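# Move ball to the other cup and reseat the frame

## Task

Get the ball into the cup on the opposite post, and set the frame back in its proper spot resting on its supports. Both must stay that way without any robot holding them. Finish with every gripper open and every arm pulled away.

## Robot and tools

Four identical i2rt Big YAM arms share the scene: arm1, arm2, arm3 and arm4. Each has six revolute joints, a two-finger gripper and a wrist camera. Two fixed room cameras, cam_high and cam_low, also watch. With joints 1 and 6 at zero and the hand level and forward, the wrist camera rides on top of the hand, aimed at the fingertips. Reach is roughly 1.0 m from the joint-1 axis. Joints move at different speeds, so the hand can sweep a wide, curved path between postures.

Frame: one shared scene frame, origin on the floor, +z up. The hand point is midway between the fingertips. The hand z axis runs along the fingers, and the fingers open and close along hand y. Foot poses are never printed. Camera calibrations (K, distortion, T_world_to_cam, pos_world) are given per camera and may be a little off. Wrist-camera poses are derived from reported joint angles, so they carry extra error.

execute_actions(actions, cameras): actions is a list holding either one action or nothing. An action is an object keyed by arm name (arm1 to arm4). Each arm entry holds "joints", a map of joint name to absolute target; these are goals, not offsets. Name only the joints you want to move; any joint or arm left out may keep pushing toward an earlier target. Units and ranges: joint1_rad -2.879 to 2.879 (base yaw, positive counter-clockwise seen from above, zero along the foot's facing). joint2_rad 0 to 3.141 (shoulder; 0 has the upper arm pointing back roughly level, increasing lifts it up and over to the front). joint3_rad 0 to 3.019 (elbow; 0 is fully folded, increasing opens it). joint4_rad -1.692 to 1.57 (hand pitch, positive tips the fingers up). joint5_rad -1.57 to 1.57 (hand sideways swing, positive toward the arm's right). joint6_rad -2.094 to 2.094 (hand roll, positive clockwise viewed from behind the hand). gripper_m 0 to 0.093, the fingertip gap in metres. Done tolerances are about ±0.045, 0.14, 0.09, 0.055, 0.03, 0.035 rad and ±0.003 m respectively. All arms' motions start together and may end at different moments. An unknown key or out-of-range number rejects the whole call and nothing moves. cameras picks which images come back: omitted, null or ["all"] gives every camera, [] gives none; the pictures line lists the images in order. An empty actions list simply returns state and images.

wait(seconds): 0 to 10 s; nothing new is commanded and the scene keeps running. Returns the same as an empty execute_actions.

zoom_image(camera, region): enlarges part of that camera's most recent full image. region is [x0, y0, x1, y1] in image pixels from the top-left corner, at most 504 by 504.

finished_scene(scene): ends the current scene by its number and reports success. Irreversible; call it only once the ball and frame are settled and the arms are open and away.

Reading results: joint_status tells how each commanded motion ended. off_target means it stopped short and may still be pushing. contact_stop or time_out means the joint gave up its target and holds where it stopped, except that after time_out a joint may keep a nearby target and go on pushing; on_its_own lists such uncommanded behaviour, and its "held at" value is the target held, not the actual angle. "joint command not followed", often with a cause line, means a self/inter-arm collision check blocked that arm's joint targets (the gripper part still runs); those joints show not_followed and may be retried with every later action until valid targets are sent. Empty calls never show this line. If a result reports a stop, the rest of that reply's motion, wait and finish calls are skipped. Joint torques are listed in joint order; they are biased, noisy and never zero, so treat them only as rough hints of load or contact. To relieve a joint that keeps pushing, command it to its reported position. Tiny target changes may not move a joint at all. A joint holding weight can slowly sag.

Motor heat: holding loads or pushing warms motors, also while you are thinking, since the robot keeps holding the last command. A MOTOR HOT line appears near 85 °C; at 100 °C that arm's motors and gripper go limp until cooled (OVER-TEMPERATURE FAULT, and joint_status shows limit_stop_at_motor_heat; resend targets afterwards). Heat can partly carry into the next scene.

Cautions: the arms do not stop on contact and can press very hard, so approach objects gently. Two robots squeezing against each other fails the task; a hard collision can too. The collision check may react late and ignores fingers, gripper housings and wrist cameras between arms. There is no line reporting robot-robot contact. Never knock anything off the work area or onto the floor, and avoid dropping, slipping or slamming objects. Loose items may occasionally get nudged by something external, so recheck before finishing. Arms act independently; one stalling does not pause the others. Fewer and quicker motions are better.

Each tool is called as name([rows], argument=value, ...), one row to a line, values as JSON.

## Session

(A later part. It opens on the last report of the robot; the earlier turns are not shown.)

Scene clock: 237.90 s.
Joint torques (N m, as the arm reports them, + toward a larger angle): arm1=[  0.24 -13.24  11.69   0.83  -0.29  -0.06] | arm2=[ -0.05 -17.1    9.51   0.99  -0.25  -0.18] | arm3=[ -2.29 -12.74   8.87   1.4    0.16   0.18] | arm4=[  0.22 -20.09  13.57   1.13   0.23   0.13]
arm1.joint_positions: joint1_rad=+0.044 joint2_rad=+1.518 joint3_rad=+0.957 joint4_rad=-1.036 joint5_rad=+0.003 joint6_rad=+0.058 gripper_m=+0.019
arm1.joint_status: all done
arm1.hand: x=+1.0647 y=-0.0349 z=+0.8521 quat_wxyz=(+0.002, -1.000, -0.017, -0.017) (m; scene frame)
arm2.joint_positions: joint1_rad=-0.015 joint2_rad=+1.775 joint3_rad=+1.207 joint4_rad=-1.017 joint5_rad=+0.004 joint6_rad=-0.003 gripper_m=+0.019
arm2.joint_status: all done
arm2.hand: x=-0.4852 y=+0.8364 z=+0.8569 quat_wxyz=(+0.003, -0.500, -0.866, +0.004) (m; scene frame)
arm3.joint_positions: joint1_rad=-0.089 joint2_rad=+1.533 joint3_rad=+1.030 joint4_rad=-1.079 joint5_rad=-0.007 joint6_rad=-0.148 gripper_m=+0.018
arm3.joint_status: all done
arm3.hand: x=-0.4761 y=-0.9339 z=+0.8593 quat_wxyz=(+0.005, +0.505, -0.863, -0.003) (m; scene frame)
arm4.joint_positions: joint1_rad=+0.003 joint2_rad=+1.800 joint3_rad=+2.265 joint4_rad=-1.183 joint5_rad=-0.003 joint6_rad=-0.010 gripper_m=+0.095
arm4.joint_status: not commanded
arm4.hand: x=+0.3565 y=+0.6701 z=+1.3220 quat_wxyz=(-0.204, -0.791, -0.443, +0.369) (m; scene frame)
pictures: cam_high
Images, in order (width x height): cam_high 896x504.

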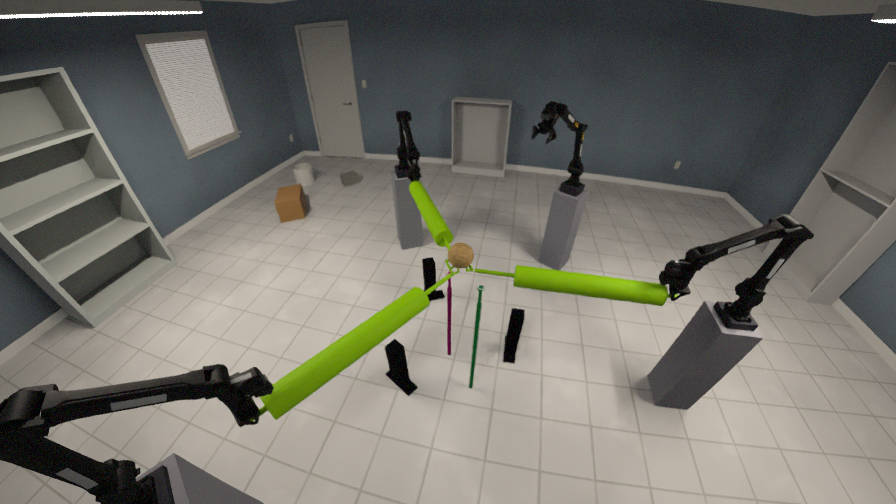

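execute_actions([
  {"arm1":{"joints":{"joint1_rad":-0.04,"joint6_rad":-0.028,"joint2_rad":1.6,"joint3_rad":1.075,"joint4_rad":-0.96}},"arm2":{"joints":{"joint1_rad":-0.055,"joint6_rad":-0.052,"joint2_rad":1.655,"joint3_rad":1.05,"joint4_rad":-0.875}},"arm3":{"joints":{"joint1_rad":0.023,"joint6_rad":-0.035,"joint2_rad":1.585,"joint3_rad":1.062,"joint4_rad":-0.98}}},
], cameras=[])

execute_actions([
  {"arm1":{"joints":{"joint1_rad":-0.12,"joint6_rad":-0.108,"joint2_rad":1.715,"joint3_rad":1.135,"joint4_rad":-0.9}},"arm2":{"joints":{"joint1_rad":-0.087,"joint6_rad":-0.083,"joint2_rad":1.615,"joint3_rad":0.89,"joint4_rad":-0.752}},"arm3":{"joints":{"joint1_rad":0.127,"joint6_rad":0.07,"joint2_rad":1.665,"joint3_rad":1.085,"joint4_rad":-0.908}}},
], cameras=["cam_low","cam_high","arm4_cam_wrist"])

zoom_image(camera="arm4_cam_wrist", region=[270, 135, 350, 215])

zoom_image(camera="cam_high", region=[410, 230, 490, 310])

zoom_image(camera="cam_low", region=[410, 240, 490, 320])

Scene clock: 246.17 s.
Joint torques (N m, as the arm reports them, + toward a larger angle): arm1=[  0.54 -14.99  11.17   0.95  -0.39  -0.02] | arm2=[ -0.43 -14.91   8.69   1.03  -0.24  -0.2 ] | arm3=[ -2.29 -13.57   8.73   1.23   0.18   0.17] | arm4=[  0.23 -20.08  13.56   1.14   0.23   0.12]
arm1.joint_positions: joint1_rad=-0.048 joint2_rad=+1.625 joint3_rad=+1.011 joint4_rad=-0.974 joint5_rad=+0.004 joint6_rad=-0.034 gripper_m=+0.019
arm1.joint_status: all done
arm1.hand: x=+1.0316 y=+0.0012 z=+0.8278 quat_wxyz=(+0.002, -1.000, -0.017, -0.012) (m; scene frame)
arm2.joint_positions: joint1_rad=-0.041 joint2_rad=+1.715 joint3_rad=+1.029 joint4_rad=-0.894 joint5_rad=+0.003 joint6_rad=-0.030 gripper_m=+0.019
arm2.joint_status: all done
arm2.hand: x=-0.5182 y=+0.8713 z=+0.8279 quat_wxyz=(+0.000, -0.499, -0.866, +0.004) (m; scene frame)
arm3.joint_positions: joint1_rad=+0.024 joint2_rad=+1.603 joint3_rad=+1.019 joint4_rad=-0.996 joint5_rad=-0.007 joint6_rad=-0.036 gripper_m=+0.018
arm3.joint_status: all done
arm3.hand: x=-0.5082 y=-0.8982 z=+0.8282 quat_wxyz=(+0.005, +0.506, -0.863, -0.003) (m; scene frame)
arm4.joint_positions: joint1_rad=+0.003 joint2_rad=+1.800 joint3_rad=+2.265 joint4_rad=-1.183 joint5_rad=-0.003 joint6_rad=-0.010 gripper_m=+0.095
arm4.joint_status: not commanded
arm4.hand: x=+0.3565 y=+0.6701 z=+1.3220 quat_wxyz=(-0.204, -0.791, -0.443, +0.369) (m; scene frame)
pictures: none
No camera images: the call's "cameras" was empty. Leave "cameras" out to get every camera's image.

Scene clock: 247.03 s.
Joint torques (N m, as the arm reports them, + toward a larger angle): arm1=[  0.17 -16.82  10.41   0.87  -0.37  -0.06] | arm2=[ -0.33 -13.54   7.83   1.18  -0.16  -0.12] | arm3=[ -2.24 -14.33   9.84   0.65   0.24   0.18] | arm4=[  0.21 -20.11  13.56   1.14   0.23   0.12]
arm1.joint_positions: joint1_rad=-0.122 joint2_rad=+1.743 joint3_rad=+1.079 joint4_rad=-0.911 joint5_rad=+0.004 joint6_rad=-0.110 gripper_m=+0.019
arm1.joint_status: all done
arm1.hand: x=+0.9979 y=+0.0345 z=+0.7993 quat_wxyz=(+0.002, -1.000, -0.018, -0.005) (m; scene frame)
arm2.joint_positions: joint1_rad=-0.078 joint2_rad=+1.672 joint3_rad=+0.871 joint4_rad=-0.774 joint5_rad=+0.001 joint6_rad=-0.065 gripper_m=+0.019
arm2.joint_status: all done
arm2.hand: x=-0.5521 y=+0.9035 z=+0.7997 quat_wxyz=(-0.002, -0.500, -0.866, +0.005) (m; scene frame)
arm3.joint_positions: joint1_rad=+0.127 joint2_rad=+1.684 joint3_rad=+1.019 joint4_rad=-0.911 joint5_rad=-0.008 joint6_rad=+0.067 gripper_m=+0.018
arm3.joint_status: all done
arm3.hand: x=-0.5408 y=-0.8658 z=+0.7956 quat_wxyz=(+0.003, +0.506, -0.863, -0.004) (m; scene frame)
arm4.joint_positions: joint1_rad=+0.003 joint2_rad=+1.800 joint3_rad=+2.265 joint4_rad=-1.183 joint5_rad=-0.003 joint6_rad=-0.010 gripper_m=+0.095
arm4.joint_status: not commanded
arm4.hand: x=+0.3565 y=+0.6701 z=+1.3220 quat_wxyz=(-0.204, -0.791, -0.443, +0.369) (m; scene frame)
pictures: arm4_cam_wrist, cam_high, cam_low
camera_calibration (this result's frames):
arm4_cam_wrist: T_world_to_cam=[[-0.84814, 0.529751, -0.00472061, -0.0434734], [0.513635, 0.820089, -0.252257, -0.389987], [-0.129762, -0.216374, -0.967649, 1.59133], [0, 0, 0, 1]] pos_world=[0.369933, 0.687176, 1.44127]
Images, in order (width x height): arm4_cam_wrist 616x616, cam_high 896x504, cam_low 896x504.

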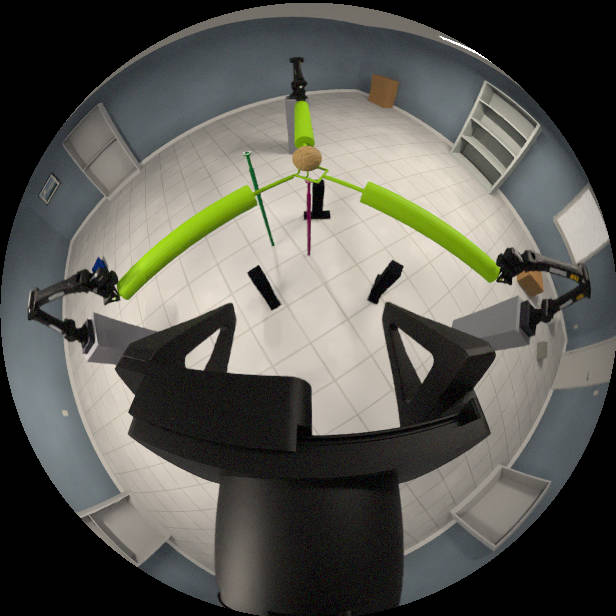

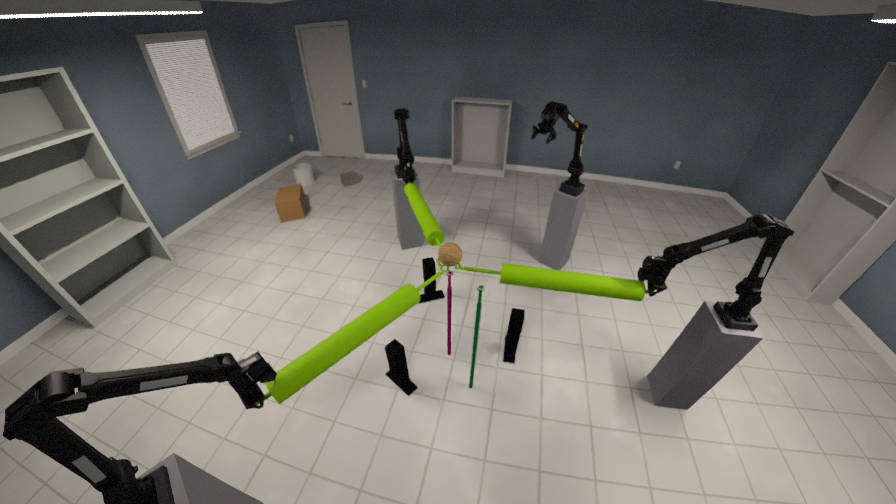

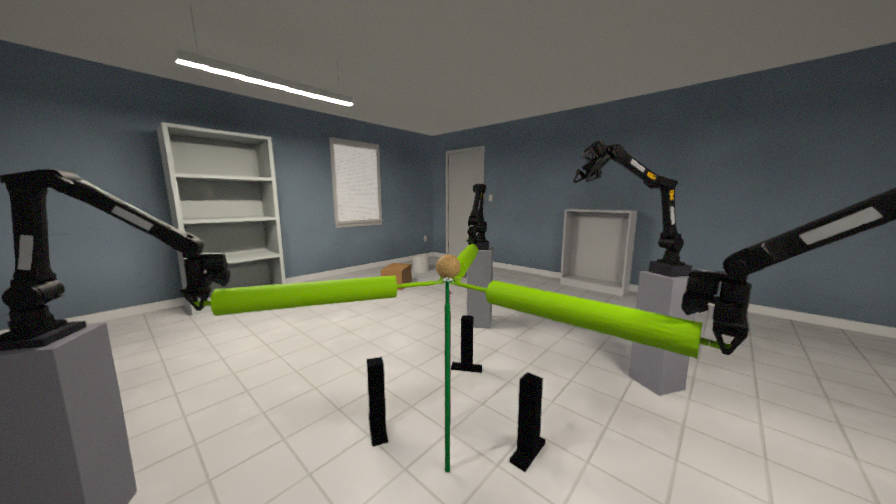

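Region (270, 135, 350, 215) of arm4_cam_wrist's 616x616 image, scaled by 6.300, with more detail than that image has.

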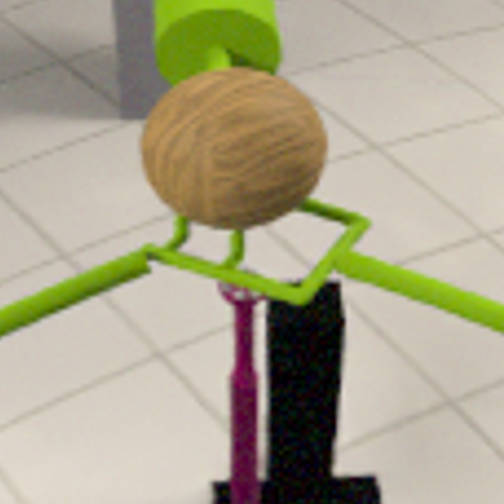

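Region (410, 230, 490, 310) of cam_high's 896x504 image, scaled by 6.300, with more detail than that image has.

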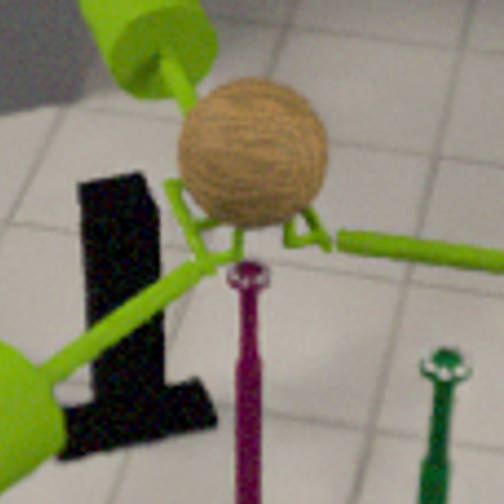

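Region (410, 240, 490, 320) of cam_low's 896x504 image, scaled by 6.300, with more detail than that image has.

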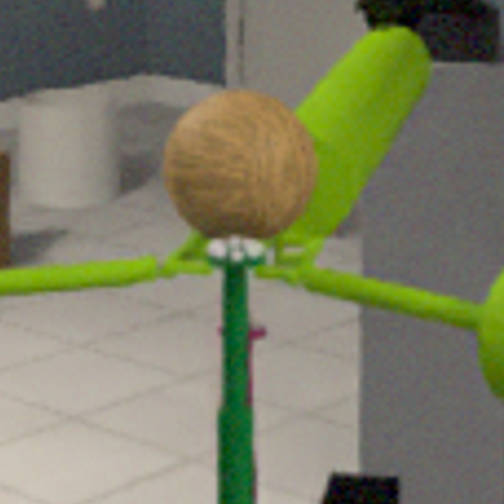

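execute_actions([
  {"arm1":{"joints":{"joint1_rad":-0.127,"joint2_rad":1.775,"joint3_rad":1.085,"joint4_rad":-0.815}},"arm2":{"joints":{"joint2_rad":1.72,"joint3_rad":0.855,"joint4_rad":-0.66}},"arm3":{"joints":{"joint1_rad":0.137,"joint2_rad":1.718,"joint3_rad":1.04,"joint4_rad":-0.825}}},
], cameras=["cam_low","cam_high","arm4_cam_wrist"])

zoom_image(camera="arm4_cam_wrist", region=[270, 135, 350, 215])

zoom_image(camera="cam_low", region=[410, 240, 490, 320])

Scene clock: 254.03 s.
Joint torques (N m, as the arm reports them, + toward a larger angle): arm1=[ -0.01 -16.71   7.57   1.48  -0.47  -0.01] | arm2=[  0.09 -11.53   6.83   1.    -0.15  -0.16] | arm3=[ -1.6  -14.95   7.53   1.66   0.36   0.17] | arm4=[  0.23 -20.09  13.57   1.13   0.23   0.12]
arm1.joint_positions: joint1_rad=-0.128 joint2_rad=+1.798 joint3_rad=+1.062 joint4_rad=-0.843 joint5_rad=+0.006 joint6_rad=-0.114 gripper_m=+0.019
arm1.joint_status: all done
arm1.hand: x=+0.9975 y=+0.0375 z=+0.7702 quat_wxyz=(+0.003, -1.000, -0.018, -0.008) (m; scene frame)
arm2.joint_positions: joint1_rad=-0.078 joint2_rad=+1.737 joint3_rad=+0.842 joint4_rad=-0.677 joint5_rad=+0.001 joint6_rad=-0.066 gripper_m=+0.019
arm2.joint_status: all done
arm2.hand: x=-0.5529 y=+0.9049 z=+0.7682 quat_wxyz=(-0.004, -0.500, -0.866, +0.006) (m; scene frame)
arm3.joint_positions: joint1_rad=+0.128 joint2_rad=+1.738 joint3_rad=+1.006 joint4_rad=-0.849 joint5_rad=-0.011 joint6_rad=+0.067 gripper_m=+0.018
arm3.joint_status: all done
arm3.hand: x=-0.5407 y=-0.8633 z=+0.7697 quat_wxyz=(+0.006, +0.506, -0.862, -0.004) (m; scene frame)
arm4.joint_positions: joint1_rad=+0.003 joint2_rad=+1.800 joint3_rad=+2.265 joint4_rad=-1.183 joint5_rad=-0.003 joint6_rad=-0.010 gripper_m=+0.095
arm4.joint_status: not commanded
arm4.hand: x=+0.3565 y=+0.6701 z=+1.3220 quat_wxyz=(-0.204, -0.791, -0.443, +0.369) (m; scene frame)
pictures: arm4_cam_wrist, cam_high, cam_low
camera_calibration (this result's frames):
arm4_cam_wrist: T_world_to_cam=[[-0.84814, 0.529751, -0.00472061, -0.0434734], [0.513635, 0.820089, -0.252257, -0.389987], [-0.129762, -0.216374, -0.967649, 1.59133], [0, 0, 0, 1]] pos_world=[0.369933, 0.687176, 1.44127]
Images, in order (width x height): arm4_cam_wrist 616x616, cam_high 896x504, cam_low 896x504.

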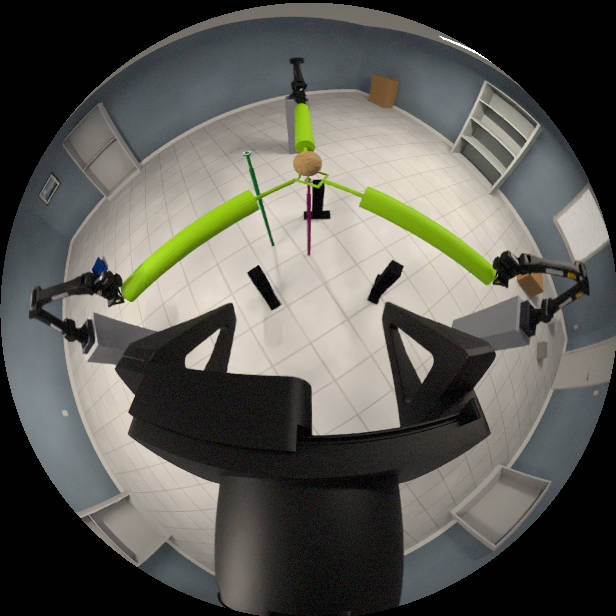

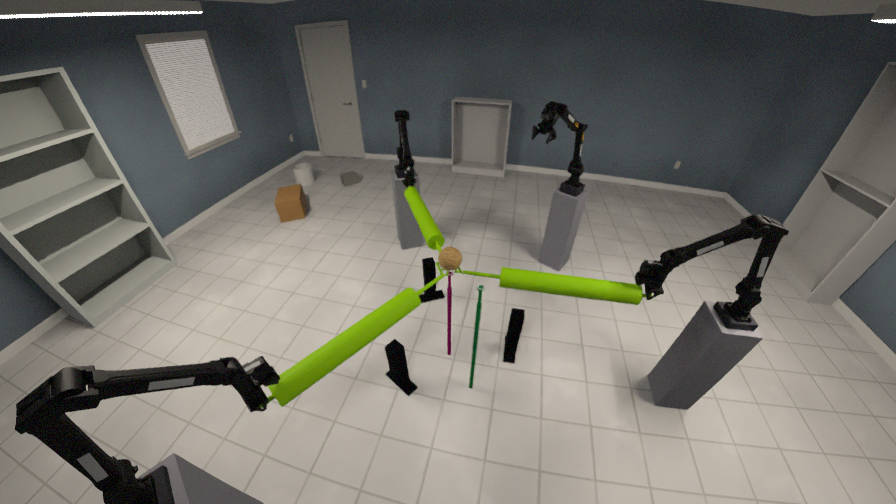

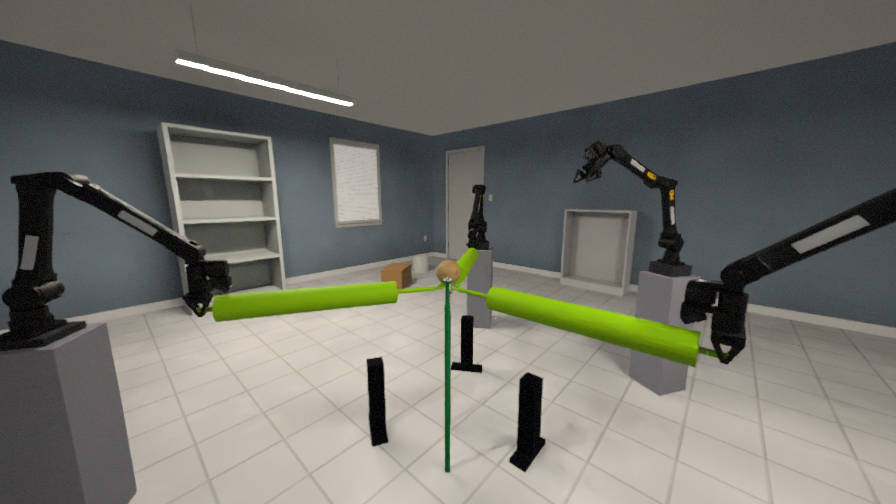

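Region (270, 135, 350, 215) of arm4_cam_wrist's 616x616 image, scaled by 6.300, with more detail than that image has.

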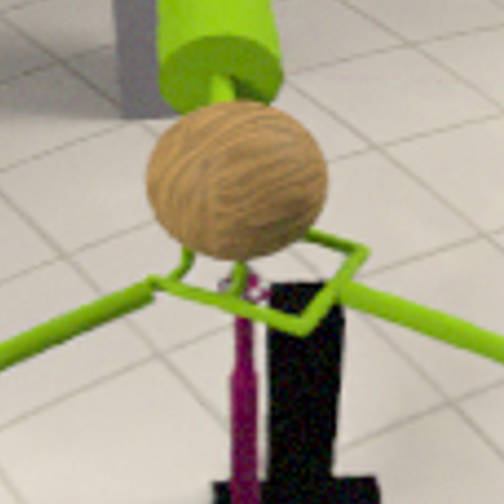

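Region (410, 240, 490, 320) of cam_low's 896x504 image, scaled by 6.300, with more detail than that image has.

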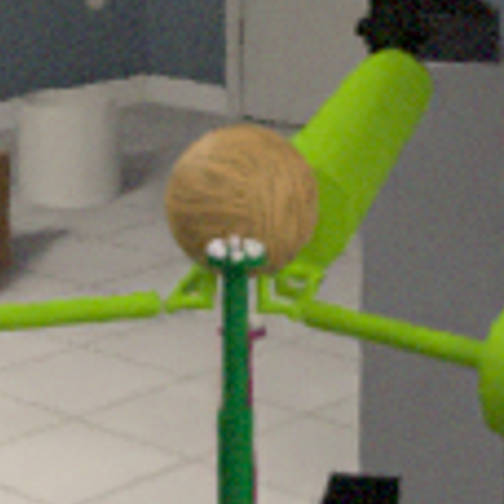

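execute_actions([
  {"arm1":{"joints":{"joint2_rad":1.832,"joint3_rad":1.066,"joint4_rad":-0.735}},"arm2":{"joints":{"joint2_rad":1.787,"joint3_rad":0.835,"joint4_rad":-0.578}},"arm3":{"joints":{"joint1_rad":0.143,"joint2_rad":1.775,"joint3_rad":1.016,"joint4_rad":-0.742}}},
], cameras=["cam_high"])

execute_actions([
  {"arm1":{"joints":{"joint2_rad":1.93,"joint3_rad":1.045,"joint4_rad":-0.635}},"arm2":{"joints":{"joint2_rad":1.905,"joint3_rad":0.825,"joint4_rad":-0.465}},"arm3":{"joints":{"joint2_rad":1.872,"joint3_rad":0.99,"joint4_rad":-0.638}}},
], cameras=["cam_low","cam_high","arm4_cam_wrist"])

zoom_image(camera="arm4_cam_wrist", region=[270, 135, 350, 215])

zoom_image(camera="cam_low", region=[410, 250, 490, 330])

Scene clock: 260.23 s.
Joint torques (N m, as the arm reports them, + toward a larger angle): arm1=[  0.07 -17.34   7.12   1.54  -0.47  -0.01] | arm2=[ -0.25 -11.27   5.69   0.9   -0.17  -0.14] | arm3=[ -1.25 -15.33   7.     1.6    0.37   0.16] | arm4=[  0.19 -20.12  13.57   1.13   0.23   0.12]
arm1.joint_positions: joint1_rad=-0.128 joint2_rad=+1.856 joint3_rad=+1.044 joint4_rad=-0.765 joint5_rad=+0.006 joint6_rad=-0.115 gripper_m=+0.019
arm1.joint_status: all done
arm1.hand: x=+0.9970 y=+0.0376 z=+0.7401 quat_wxyz=(+0.003, -1.000, -0.018, -0.007) (m; scene frame)
arm2.joint_positions: joint1_rad=-0.078 joint2_rad=+1.803 joint3_rad=+0.826 joint4_rad=-0.594 joint5_rad=+0.001 joint6_rad=-0.066 gripper_m=+0.019
arm2.joint_status: all done
arm2.hand: x=-0.5534 y=+0.9056 z=+0.7404 quat_wxyz=(-0.004, -0.500, -0.866, +0.006) (m; scene frame)
arm3.joint_positions: joint1_rad=+0.131 joint2_rad=+1.797 joint3_rad=+0.984 joint4_rad=-0.766 joint5_rad=-0.011 joint6_rad=+0.070 gripper_m=+0.018
arm3.joint_status: all done
arm3.hand: x=-0.5419 y=-0.8626 z=+0.7390 quat_wxyz=(+0.005, +0.506, -0.862, -0.004) (m; scene frame)
arm4.joint_positions: joint1_rad=+0.003 joint2_rad=+1.800 joint3_rad=+2.265 joint4_rad=-1.183 joint5_rad=-0.003 joint6_rad=-0.010 gripper_m=+0.095
arm4.joint_status: not commanded
arm4.hand: x=+0.3565 y=+0.6701 z=+1.3220 quat_wxyz=(-0.204, -0.791, -0.443, +0.369) (m; scene frame)
pictures: cam_high
Images, in order (width x height): cam_high 896x504.

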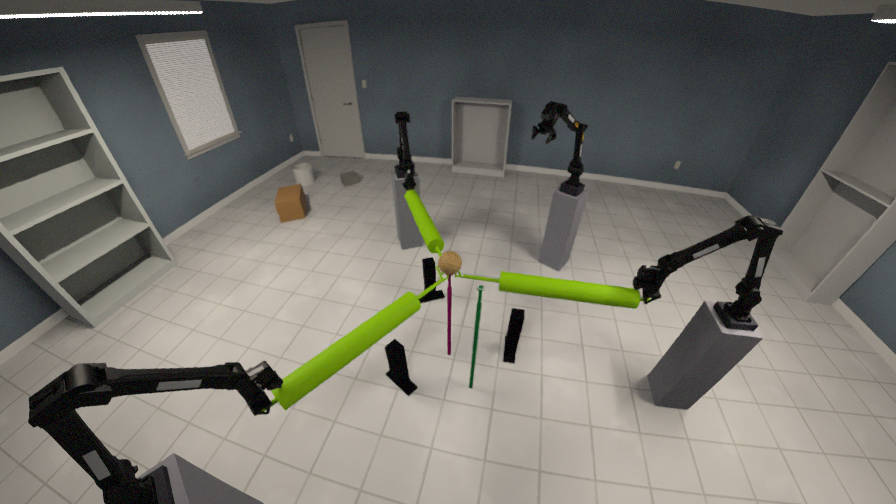

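Scene clock: 261.13 s.
Joint torques (N m, as the arm reports them, + toward a larger angle): arm1=[  0.06 -17.05   6.04   1.29  -0.48   0.  ] | arm2=[ -0.04 -11.91   4.57   0.78  -0.16  -0.15] | arm3=[ -1.26 -15.41   5.84   1.38   0.35   0.14] | arm4=[  0.22 -20.1   13.56   1.13   0.23   0.12]
arm1.joint_positions: joint1_rad=-0.128 joint2_rad=+1.947 joint3_rad=+1.029 joint4_rad=-0.657 joint5_rad=+0.006 joint6_rad=-0.115 gripper_m=+0.019
arm1.joint_status: all done
arm1.hand: x=+0.9972 y=+0.0379 z=+0.6967 quat_wxyz=(+0.003, -1.000, -0.018, -0.006) (m; scene frame)
arm2.joint_positions: joint1_rad=-0.078 joint2_rad=+1.914 joint3_rad=+0.818 joint4_rad=-0.475 joint5_rad=+0.001 joint6_rad=-0.066 gripper_m=+0.019
arm2.joint_status: all done
arm2.hand: x=-0.5538 y=+0.9059 z=+0.6981 quat_wxyz=(-0.004, -0.500, -0.866, +0.006) (m; scene frame)
arm3.joint_positions: joint1_rad=+0.133 joint2_rad=+1.888 joint3_rad=+0.967 joint4_rad=-0.658 joint5_rad=-0.010 joint6_rad=+0.071 gripper_m=+0.018
arm3.joint_status: all done
arm3.hand: x=-0.5425 y=-0.8622 z=+0.6970 quat_wxyz=(+0.005, +0.506, -0.862, -0.004) (m; scene frame)
arm4.joint_positions: joint1_rad=+0.003 joint2_rad=+1.800 joint3_rad=+2.265 joint4_rad=-1.183 joint5_rad=-0.003 joint6_rad=-0.010 gripper_m=+0.095
arm4.joint_status: not commanded
arm4.hand: x=+0.3565 y=+0.6701 z=+1.3220 quat_wxyz=(-0.204, -0.791, -0.443, +0.369) (m; scene frame)
pictures: arm4_cam_wrist, cam_high, cam_low
camera_calibration (this result's frames):
arm4_cam_wrist: T_world_to_cam=[[-0.84814, 0.529751, -0.00472061, -0.0434734], [0.513635, 0.820089, -0.252257, -0.389987], [-0.129762, -0.216374, -0.967649, 1.59133], [0, 0, 0, 1]] pos_world=[0.369933, 0.687176, 1.44127]
Images, in order (width x height): arm4_cam_wrist 616x616, cam_high 896x504, cam_low 896x504.

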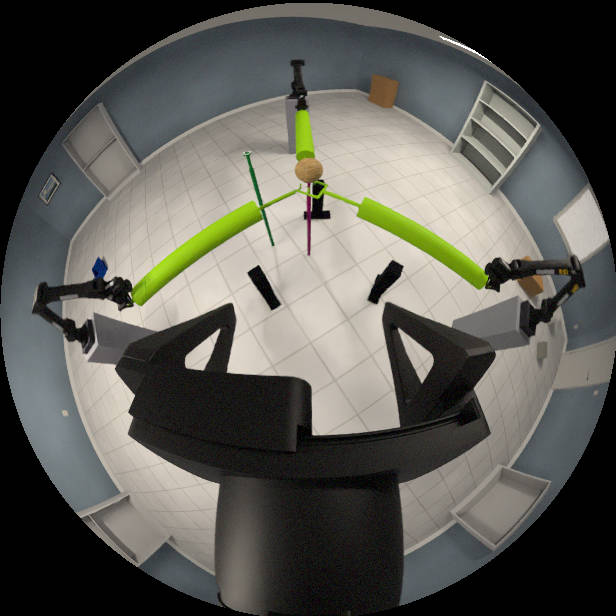

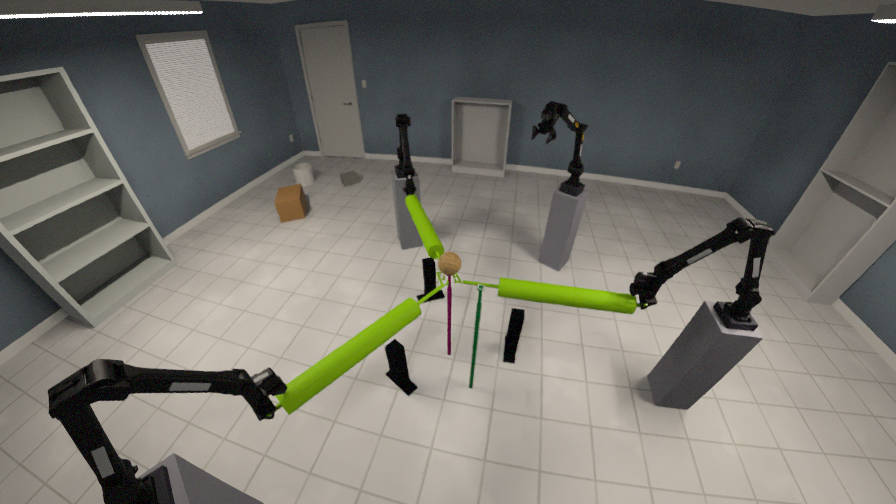

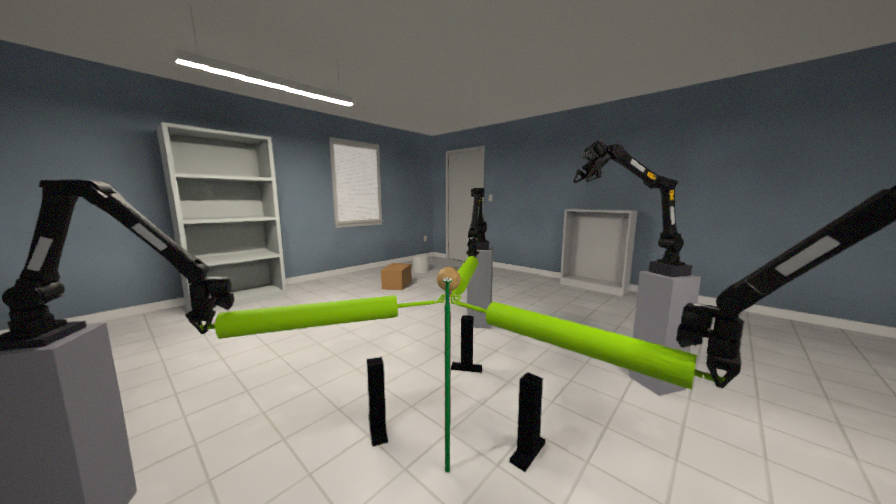

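Region (270, 135, 350, 215) of arm4_cam_wrist's 616x616 image, scaled by 6.300, with more detail than that image has.

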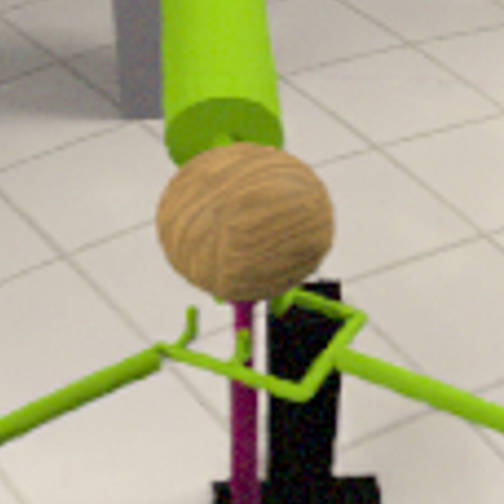

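Region (410, 250, 490, 330) of cam_low's 896x504 image, scaled by 6.300, with more detail than that image has.

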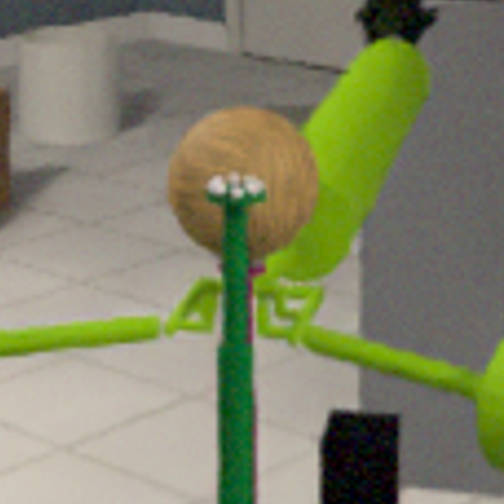

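execute_actions([
  {"arm1":{"joints":{"joint1_rad":-0.222,"joint6_rad":-0.21,"joint2_rad":2.05,"joint3_rad":1.165,"joint4_rad":-0.635}},"arm2":{"joints":{"joint1_rad":-0.1,"joint6_rad":-0.095,"joint2_rad":1.93,"joint3_rad":0.67,"joint4_rad":-0.29}},"arm3":{"joints":{"joint1_rad":0.235,"joint6_rad":0.175,"joint2_rad":1.99,"joint3_rad":1.1,"joint4_rad":-0.62}}},
], cameras=["cam_high"])

execute_actions([
  {"arm1":{"joints":{"joint1_rad":-0.351,"joint6_rad":-0.338,"joint2_rad":2.255,"joint3_rad":1.29,"joint4_rad":-0.566}},"arm2":{"joints":{"joint1_rad":-0.035,"joint6_rad":-0.04,"joint2_rad":2.14,"joint3_rad":0.515,"joint4_rad":0.06}},"arm3":{"joints":{"joint1_rad":0.305,"joint6_rad":0.243,"joint2_rad":2.24,"joint3_rad":1.305,"joint4_rad":-0.595}}},
], cameras=[])

execute_actions([
  {"arm1":{"joints":{"joint2_rad":2.41,"joint3_rad":1.335,"joint4_rad":-0.458}},"arm2":{"joints":{"joint2_rad":2.405,"joint3_rad":0.605,"joint4_rad":0.235}},"arm3":{"joints":{"joint2_rad":2.393,"joint3_rad":1.345,"joint4_rad":-0.485}}},
], cameras=[])

execute_actions([
  {"arm1":{"joints":{"joint2_rad":2.555,"joint3_rad":1.405,"joint4_rad":-0.39}},"arm2":{"joints":{"joint2_rad":2.605,"joint3_rad":0.71,"joint4_rad":0.33}},"arm3":{"joints":{"joint2_rad":2.535,"joint3_rad":1.41,"joint4_rad":-0.413}}},
], cameras=["cam_low"])

Scene clock: 274.07 s.
Joint torques (N m, as the arm reports them, + toward a larger angle): arm1=[  0.15 -18.09   7.04   0.72  -0.32  -0.04] | arm2=[-0.41 -9.55  3.31  1.12 -0.16 -0.18] | arm3=[ -2.15 -16.37   6.6    0.83   0.2    0.17] | arm4=[  0.16 -20.13  13.57   1.13   0.23   0.13]
arm1.joint_positions: joint1_rad=-0.226 joint2_rad=+2.061 joint3_rad=+1.135 joint4_rad=-0.642 joint5_rad=+0.003 joint6_rad=-0.214 gripper_m=+0.019
arm1.joint_status: all done
arm1.hand: x=+0.9682 y=+0.0874 z=+0.6699 quat_wxyz=(+0.001, -1.000, -0.018, -0.002) (m; scene frame)
arm2.joint_positions: joint1_rad=-0.087 joint2_rad=+1.929 joint3_rad=+0.662 joint4_rad=-0.312 joint5_rad=+0.001 joint6_rad=-0.075 gripper_m=+0.019
arm2.joint_status: all done
arm2.hand: x=-0.5817 y=+0.9560 z=+0.6696 quat_wxyz=(-0.001, -0.500, -0.866, +0.004) (m; scene frame)
arm3.joint_positions: joint1_rad=+0.234 joint2_rad=+2.001 joint3_rad=+1.064 joint4_rad=-0.626 joint5_rad=-0.007 joint6_rad=+0.173 gripper_m=+0.018
arm3.joint_status: all done
arm3.hand: x=-0.5705 y=-0.8116 z=+0.6711 quat_wxyz=(-0.002, +0.506, -0.862, -0.007) (m; scene frame)
arm4.joint_positions: joint1_rad=+0.003 joint2_rad=+1.800 joint3_rad=+2.265 joint4_rad=-1.183 joint5_rad=-0.003 joint6_rad=-0.010 gripper_m=+0.095
arm4.joint_status: not commanded
arm4.hand: x=+0.3565 y=+0.6701 z=+1.3220 quat_wxyz=(-0.204, -0.791, -0.443, +0.369) (m; scene frame)
pictures: cam_high
Images, in order (width x height): cam_high 896x504.

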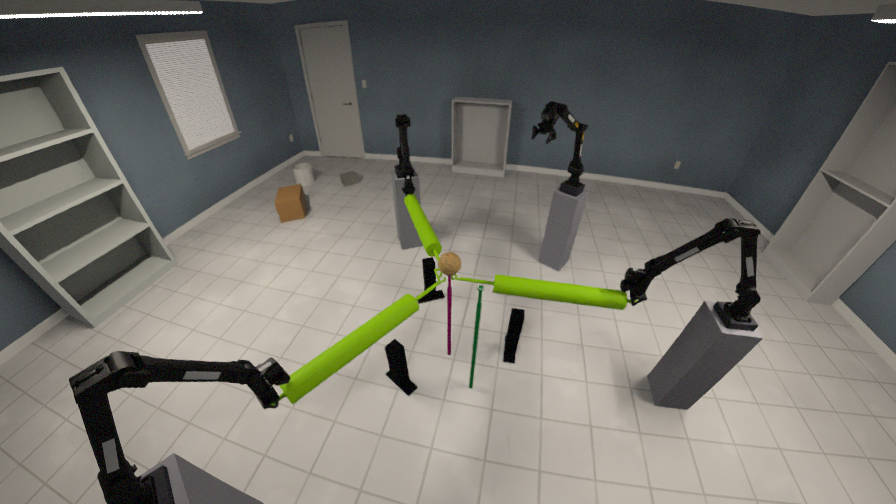

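Scene clock: 275.13 s.
Joint torques (N m, as the arm reports them, + toward a larger angle): arm1=[  0.25 -20.27   5.6    0.43  -0.52   0.03] | arm2=[ 1.29 -9.36 -0.88  1.46 -0.16 -0.03] | arm3=[ -2.15 -19.03   5.69   0.38   0.22   0.17] | arm4=[  0.2  -20.11  13.57   1.15   0.23   0.13]
arm1.joint_positions: joint1_rad=-0.356 joint2_rad=+2.265 joint3_rad=+1.274 joint4_rad=-0.564 joint5_rad=+0.007 joint6_rad=-0.349 gripper_m=+0.019
arm1.joint_status: all done
arm1.hand: x=+0.9469 y=+0.1618 z=+0.6008 quat_wxyz=(+0.006, -1.000, -0.021, +0.003) (m; scene frame)
arm2.joint_positions: joint1_rad=-0.047 joint2_rad=+2.145 joint3_rad=+0.519 joint4_rad=+0.027 joint5_rad=+0.001 joint6_rad=-0.039 gripper_m=+0.019
arm2.joint_status: all done
arm2.hand: x=-0.6046 y=+1.0262 z=+0.6020 quat_wxyz=(+0.008, -0.498, -0.867, -0.001) (m; scene frame)
arm3.joint_positions: joint1_rad=+0.305 joint2_rad=+2.248 joint3_rad=+1.281 joint4_rad=-0.593 joint5_rad=-0.007 joint6_rad=+0.242 gripper_m=+0.018
arm3.joint_status: all done
arm3.hand: x=-0.5861 y=-0.7416 z=+0.6015 quat_wxyz=(-0.003, +0.507, -0.862, -0.009) (m; scene frame)
arm4.joint_positions: joint1_rad=+0.003 joint2_rad=+1.800 joint3_rad=+2.265 joint4_rad=-1.183 joint5_rad=-0.003 joint6_rad=-0.010 gripper_m=+0.095
arm4.joint_status: not commanded
arm4.hand: x=+0.3565 y=+0.6701 z=+1.3220 quat_wxyz=(-0.204, -0.791, -0.443, +0.369) (m; scene frame)
pictures: none
No camera images: the call's "cameras" was empty. Leave "cameras" out to get every camera's image.

Scene clock: 276.10 s.
Joint torques (N m, as the arm reports them, + toward a larger angle): arm1=[ -0.31 -21.     5.     0.4   -0.35  -0.08] | arm2=[  0.98 -10.08  -2.85   1.23  -0.11  -0.03] | arm3=[ -2.11 -19.74   5.18   0.18  -0.07   0.18] | arm4=[  0.18 -20.1   13.56   1.13   0.23   0.13]
arm1.joint_positions: joint1_rad=-0.345 joint2_rad=+2.424 joint3_rad=+1.317 joint4_rad=-0.455 joint5_rad=+0.003 joint6_rad=-0.337 gripper_m=+0.019
arm1.joint_status: all done
arm1.hand: x=+0.9503 y=+0.1542 z=+0.5288 quat_wxyz=(+0.003, -1.000, -0.020, +0.000) (m; scene frame)
arm2.joint_positions: joint1_rad=-0.047 joint2_rad=+2.404 joint3_rad=+0.613 joint4_rad=+0.211 joint5_rad=+0.000 joint6_rad=-0.037 gripper_m=+0.019
arm2.joint_status: all done
arm2.hand: x=-0.6017 y=+1.0203 z=+0.5338 quat_wxyz=(+0.000, -0.499, -0.867, +0.003) (m; scene frame)
arm3.joint_positions: joint1_rad=+0.304 joint2_rad=+2.405 joint3_rad=+1.316 joint4_rad=-0.478 joint5_rad=+0.000 joint6_rad=+0.242 gripper_m=+0.018
arm3.joint_status: all done
arm3.hand: x=-0.5863 y=-0.7472 z=+0.5287 quat_wxyz=(-0.003, +0.507, -0.862, -0.003) (m; scene frame)
arm4.joint_positions: joint1_rad=+0.003 joint2_rad=+1.800 joint3_rad=+2.265 joint4_rad=-1.183 joint5_rad=-0.003 joint6_rad=-0.010 gripper_m=+0.095
arm4.joint_status: not commanded
arm4.hand: x=+0.3565 y=+0.6701 z=+1.3220 quat_wxyz=(-0.204, -0.791, -0.443, +0.369) (m; scene frame)
pictures: none
No camera images: the call's "cameras" was empty. Leave "cameras" out to get every camera's image.

Scene clock: 277.00 s.
Joint torques (N m, as the arm reports them, + toward a larger angle): arm1=[ -0.36 -21.06   4.3    0.46  -0.33  -0.06] | arm2=[  1.09 -10.55  -3.67   1.2   -0.12  -0.04] | arm3=[ -2.12 -19.84   4.52   0.25  -0.1    0.17] | arm4=[  0.22 -20.1   13.57   1.15   0.23   0.13]
arm1.joint_positions: joint1_rad=-0.347 joint2_rad=+2.566 joint3_rad=+1.391 joint4_rad=-0.389 joint5_rad=+0.003 joint6_rad=-0.339 gripper_m=+0.019
arm1.joint_status: all done
arm1.hand: x=+0.9502 y=+0.1552 z=+0.4695 quat_wxyz=(+0.002, -1.000, -0.021, +0.000) (m; scene frame)
arm2.joint_positions: joint1_rad=-0.047 joint2_rad=+2.607 joint3_rad=+0.720 joint4_rad=+0.307 joint5_rad=+0.000 joint6_rad=-0.037 gripper_m=+0.019
arm2.joint_status: all done
arm2.hand: x=-0.6020 y=+1.0202 z=+0.4738 quat_wxyz=(+0.000, -0.499, -0.867, +0.003) (m; scene frame)
arm3.joint_positions: joint1_rad=+0.304 joint2_rad=+2.545 joint3_rad=+1.385 joint4_rad=-0.408 joint5_rad=+0.001 joint6_rad=+0.242 gripper_m=+0.018
arm3.joint_status: all done
arm3.hand: x=-0.5860 y=-0.7464 z=+0.4698 quat_wxyz=(-0.003, +0.507, -0.862, -0.003) (m; scene frame)
arm4.joint_positions: joint1_rad=+0.003 joint2_rad=+1.800 joint3_rad=+2.265 joint4_rad=-1.183 joint5_rad=-0.003 joint6_rad=-0.010 gripper_m=+0.095
arm4.joint_status: not commanded
arm4.hand: x=+0.3565 y=+0.6701 z=+1.3220 quat_wxyz=(-0.204, -0.791, -0.443, +0.369) (m; scene frame)
pictures: cam_low
Images, in order (width x height): cam_low 896x504.

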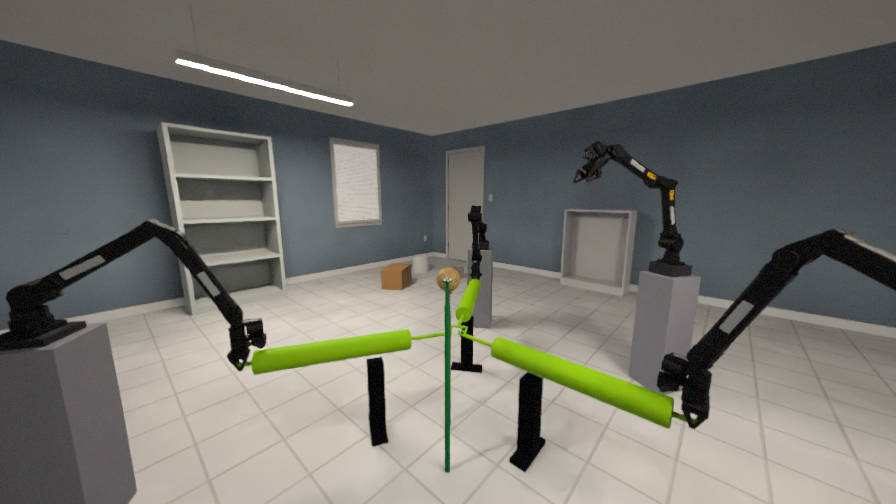

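execute_actions([
  {"arm1":{"joints":{"joint1_rad":-0.345,"joint2_rad":2.665,"joint3_rad":1.47,"joint4_rad":-0.365}},"arm2":{"joints":{"joint2_rad":2.735,"joint3_rad":0.8,"joint4_rad":0.365}},"arm3":{"joints":{"joint1_rad":0.295,"joint2_rad":2.645,"joint3_rad":1.478,"joint4_rad":-0.385}}},
], cameras=[])

execute_actions([
  {"arm1":{"joints":{"gripper_m":0.05}},"arm2":{"joints":{"gripper_m":0.05}},"arm3":{"joints":{"gripper_m":0.05}}},
], cameras=[])

execute_actions([
  {"arm1":{"joints":{"joint2_rad":2.3,"joint3_rad":1.2,"joint4_rad":-0.56}},"arm2":{"joints":{"joint2_rad":2.3,"joint3_rad":0.56,"joint4_rad":0.14}},"arm3":{"joints":{"joint2_rad":2.28,"joint3_rad":1.2,"joint4_rad":-0.58}}},
], cameras=["cam_low","cam_high"])

Scene clock: 284.37 s.
Joint torques (N m, as the arm reports them, + toward a larger angle): arm1=[  0.09 -20.2    4.01   0.54  -0.4   -0.06] | arm2=[  1.24 -10.37  -3.73   1.05  -0.08  -0.05] | arm3=[ -2.86 -19.15   4.46   0.45  -0.1    0.17] | arm4=[  0.14 -20.13  13.56   1.14   0.23   0.12]
arm1.joint_positions: joint1_rad=-0.347 joint2_rad=+2.662 joint3_rad=+1.457 joint4_rad=-0.366 joint5_rad=+0.004 joint6_rad=-0.339 gripper_m=+0.019
arm1.joint_status: all done
arm1.hand: x=+0.9504 y=+0.1558 z=+0.4307 quat_wxyz=(+0.002, -1.000, -0.020, -0.004) (m; scene frame)
arm2.joint_positions: joint1_rad=-0.047 joint2_rad=+2.732 joint3_rad=+0.805 joint4_rad=+0.345 joint5_rad=-0.001 joint6_rad=-0.037 gripper_m=+0.019
arm2.joint_status: all done
arm2.hand: x=-0.6022 y=+1.0205 z=+0.4327 quat_wxyz=(+0.000, -0.499, -0.867, +0.002) (m; scene frame)
arm3.joint_positions: joint1_rad=+0.304 joint2_rad=+2.642 joint3_rad=+1.450 joint4_rad=-0.385 joint5_rad=+0.001 joint6_rad=+0.242 gripper_m=+0.018
arm3.joint_status: all done
arm3.hand: x=-0.5857 y=-0.7462 z=+0.4301 quat_wxyz=(+0.000, +0.507, -0.862, +0.000) (m; scene frame)
arm4.joint_positions: joint1_rad=+0.003 joint2_rad=+1.800 joint3_rad=+2.265 joint4_rad=-1.183 joint5_rad=-0.003 joint6_rad=-0.010 gripper_m=+0.095
arm4.joint_status: not commanded
arm4.hand: x=+0.3565 y=+0.6701 z=+1.3220 quat_wxyz=(-0.204, -0.791, -0.443, +0.369) (m; scene frame)
pictures: none
No camera images: the call's "cameras" was empty. Leave "cameras" out to get every camera's image.

Scene clock: 284.97 s.
Joint torques (N m, as the arm reports them, + toward a larger angle): arm1=[  0.1  -20.18   4.     0.53  -0.36  -0.06] | arm2=[  1.19 -10.53  -3.66   1.02  -0.09  -0.02] | arm3=[ -2.83 -19.25   4.31   0.48  -0.12   0.16] | arm4=[  0.2  -20.11  13.56   1.14   0.23   0.13]
arm1.joint_positions: joint1_rad=-0.347 joint2_rad=+2.662 joint3_rad=+1.457 joint4_rad=-0.366 joint5_rad=+0.003 joint6_rad=-0.339 gripper_m=+0.050
arm1.joint_status: all done
arm1.hand: x=+0.9503 y=+0.1556 z=+0.4307 quat_wxyz=(+0.001, -1.000, -0.020, -0.004) (m; scene frame)
arm2.joint_positions: joint1_rad=-0.047 joint2_rad=+2.732 joint3_rad=+0.805 joint4_rad=+0.345 joint5_rad=-0.001 joint6_rad=-0.037 gripper_m=+0.050
arm2.joint_status: all done
arm2.hand: x=-0.6022 y=+1.0205 z=+0.4327 quat_wxyz=(+0.000, -0.499, -0.867, +0.002) (m; scene frame)
arm3.joint_positions: joint1_rad=+0.304 joint2_rad=+2.642 joint3_rad=+1.453 joint4_rad=-0.385 joint5_rad=+0.001 joint6_rad=+0.242 gripper_m=+0.050
arm3.joint_status: all done
arm3.hand: x=-0.5852 y=-0.7444 z=+0.4305 quat_wxyz=(-0.001, +0.507, -0.862, -0.001) (m; scene frame)
arm4.joint_positions: joint1_rad=+0.003 joint2_rad=+1.800 joint3_rad=+2.265 joint4_rad=-1.183 joint5_rad=-0.003 joint6_rad=-0.010 gripper_m=+0.095
arm4.joint_status: not commanded
arm4.hand: x=+0.3565 y=+0.6701 z=+1.3220 quat_wxyz=(-0.204, -0.791, -0.443, +0.369) (m; scene frame)
pictures: none
No camera images: the call's "cameras" was empty. Leave "cameras" out to get every camera's image.

Scene clock: 286.20 s.
Joint torques (N m, as the arm reports them, + toward a larger angle): arm1=[  0.13 -16.53   3.86  -0.01  -0.36  -0.07] | arm2=[ 1.2  -9.56 -1.94 -0.05 -0.07 -0.03] | arm3=[ -2.89 -16.47   3.64   0.18  -0.11   0.17] | arm4=[  0.24 -20.13  13.57   1.14   0.23   0.13]
arm1.joint_positions: joint1_rad=-0.347 joint2_rad=+2.277 joint3_rad=+1.199 joint4_rad=-0.550 joint5_rad=+0.003 joint6_rad=-0.339 gripper_m=+0.050
arm1.joint_status: all done
arm1.hand: x=+0.9874 y=+0.1439 z=+0.5807 quat_wxyz=(-0.008, -0.999, -0.020, -0.031) (m; scene frame)
arm2.joint_positions: joint1_rad=-0.047 joint2_rad=+2.304 joint3_rad=+0.563 joint4_rad=+0.155 joint5_rad=-0.001 joint6_rad=-0.037 gripper_m=+0.050
arm2.joint_status: all done
arm2.hand: x=-0.6036 y=+1.0246 z=+0.5618 quat_wxyz=(+0.001, -0.499, -0.867, +0.002) (m; scene frame)
arm3.joint_positions: joint1_rad=+0.304 joint2_rad=+2.268 joint3_rad=+1.197 joint4_rad=-0.576 joint5_rad=+0.001 joint6_rad=+0.242 gripper_m=+0.050
arm3.joint_status: all done
arm3.hand: x=-0.5977 y=-0.7907 z=+0.5752 quat_wxyz=(+0.026, +0.506, -0.862, +0.025) (m; scene frame)
arm4.joint_positions: joint1_rad=+0.003 joint2_rad=+1.800 joint3_rad=+2.265 joint4_rad=-1.183 joint5_rad=-0.003 joint6_rad=-0.010 gripper_m=+0.095
arm4.joint_status: not commanded
arm4.hand: x=+0.3565 y=+0.6701 z=+1.3220 quat_wxyz=(-0.204, -0.791, -0.443, +0.369) (m; scene frame)
pictures: cam_high, cam_low
Images, in order (width x height): cam_high 896x504, cam_low 896x504.

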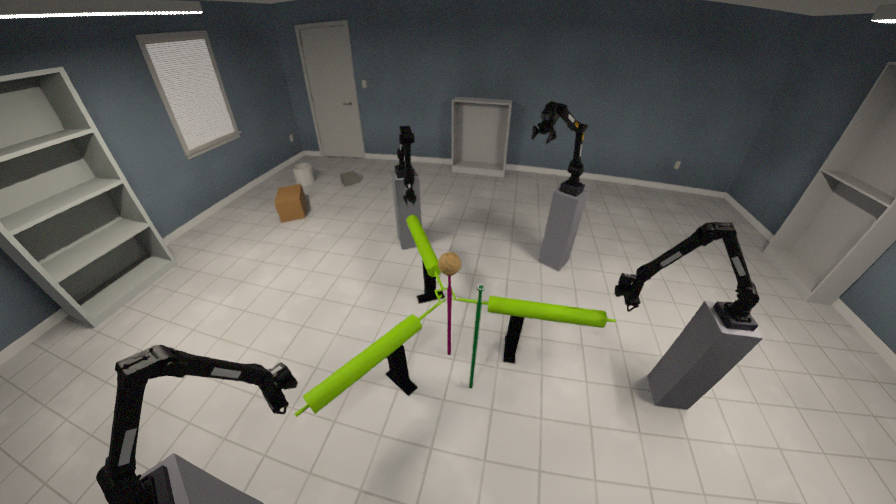

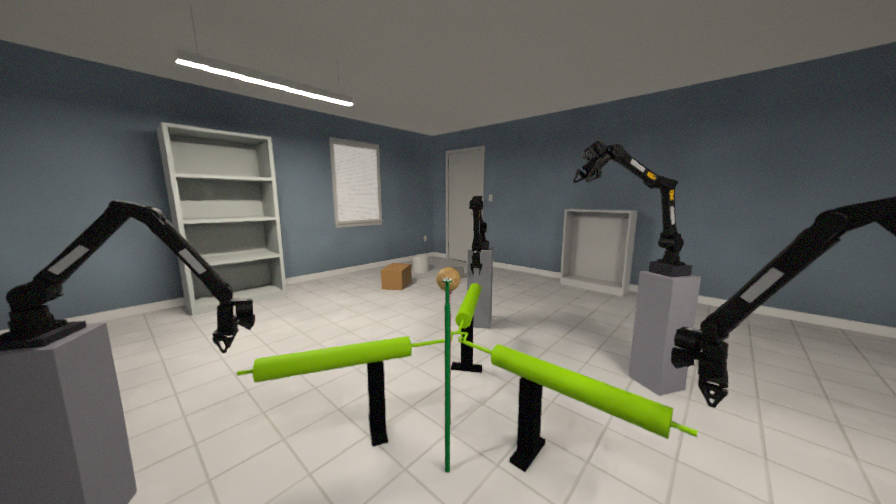

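finished_scene(scene=1)

The scene is finished: the task was done.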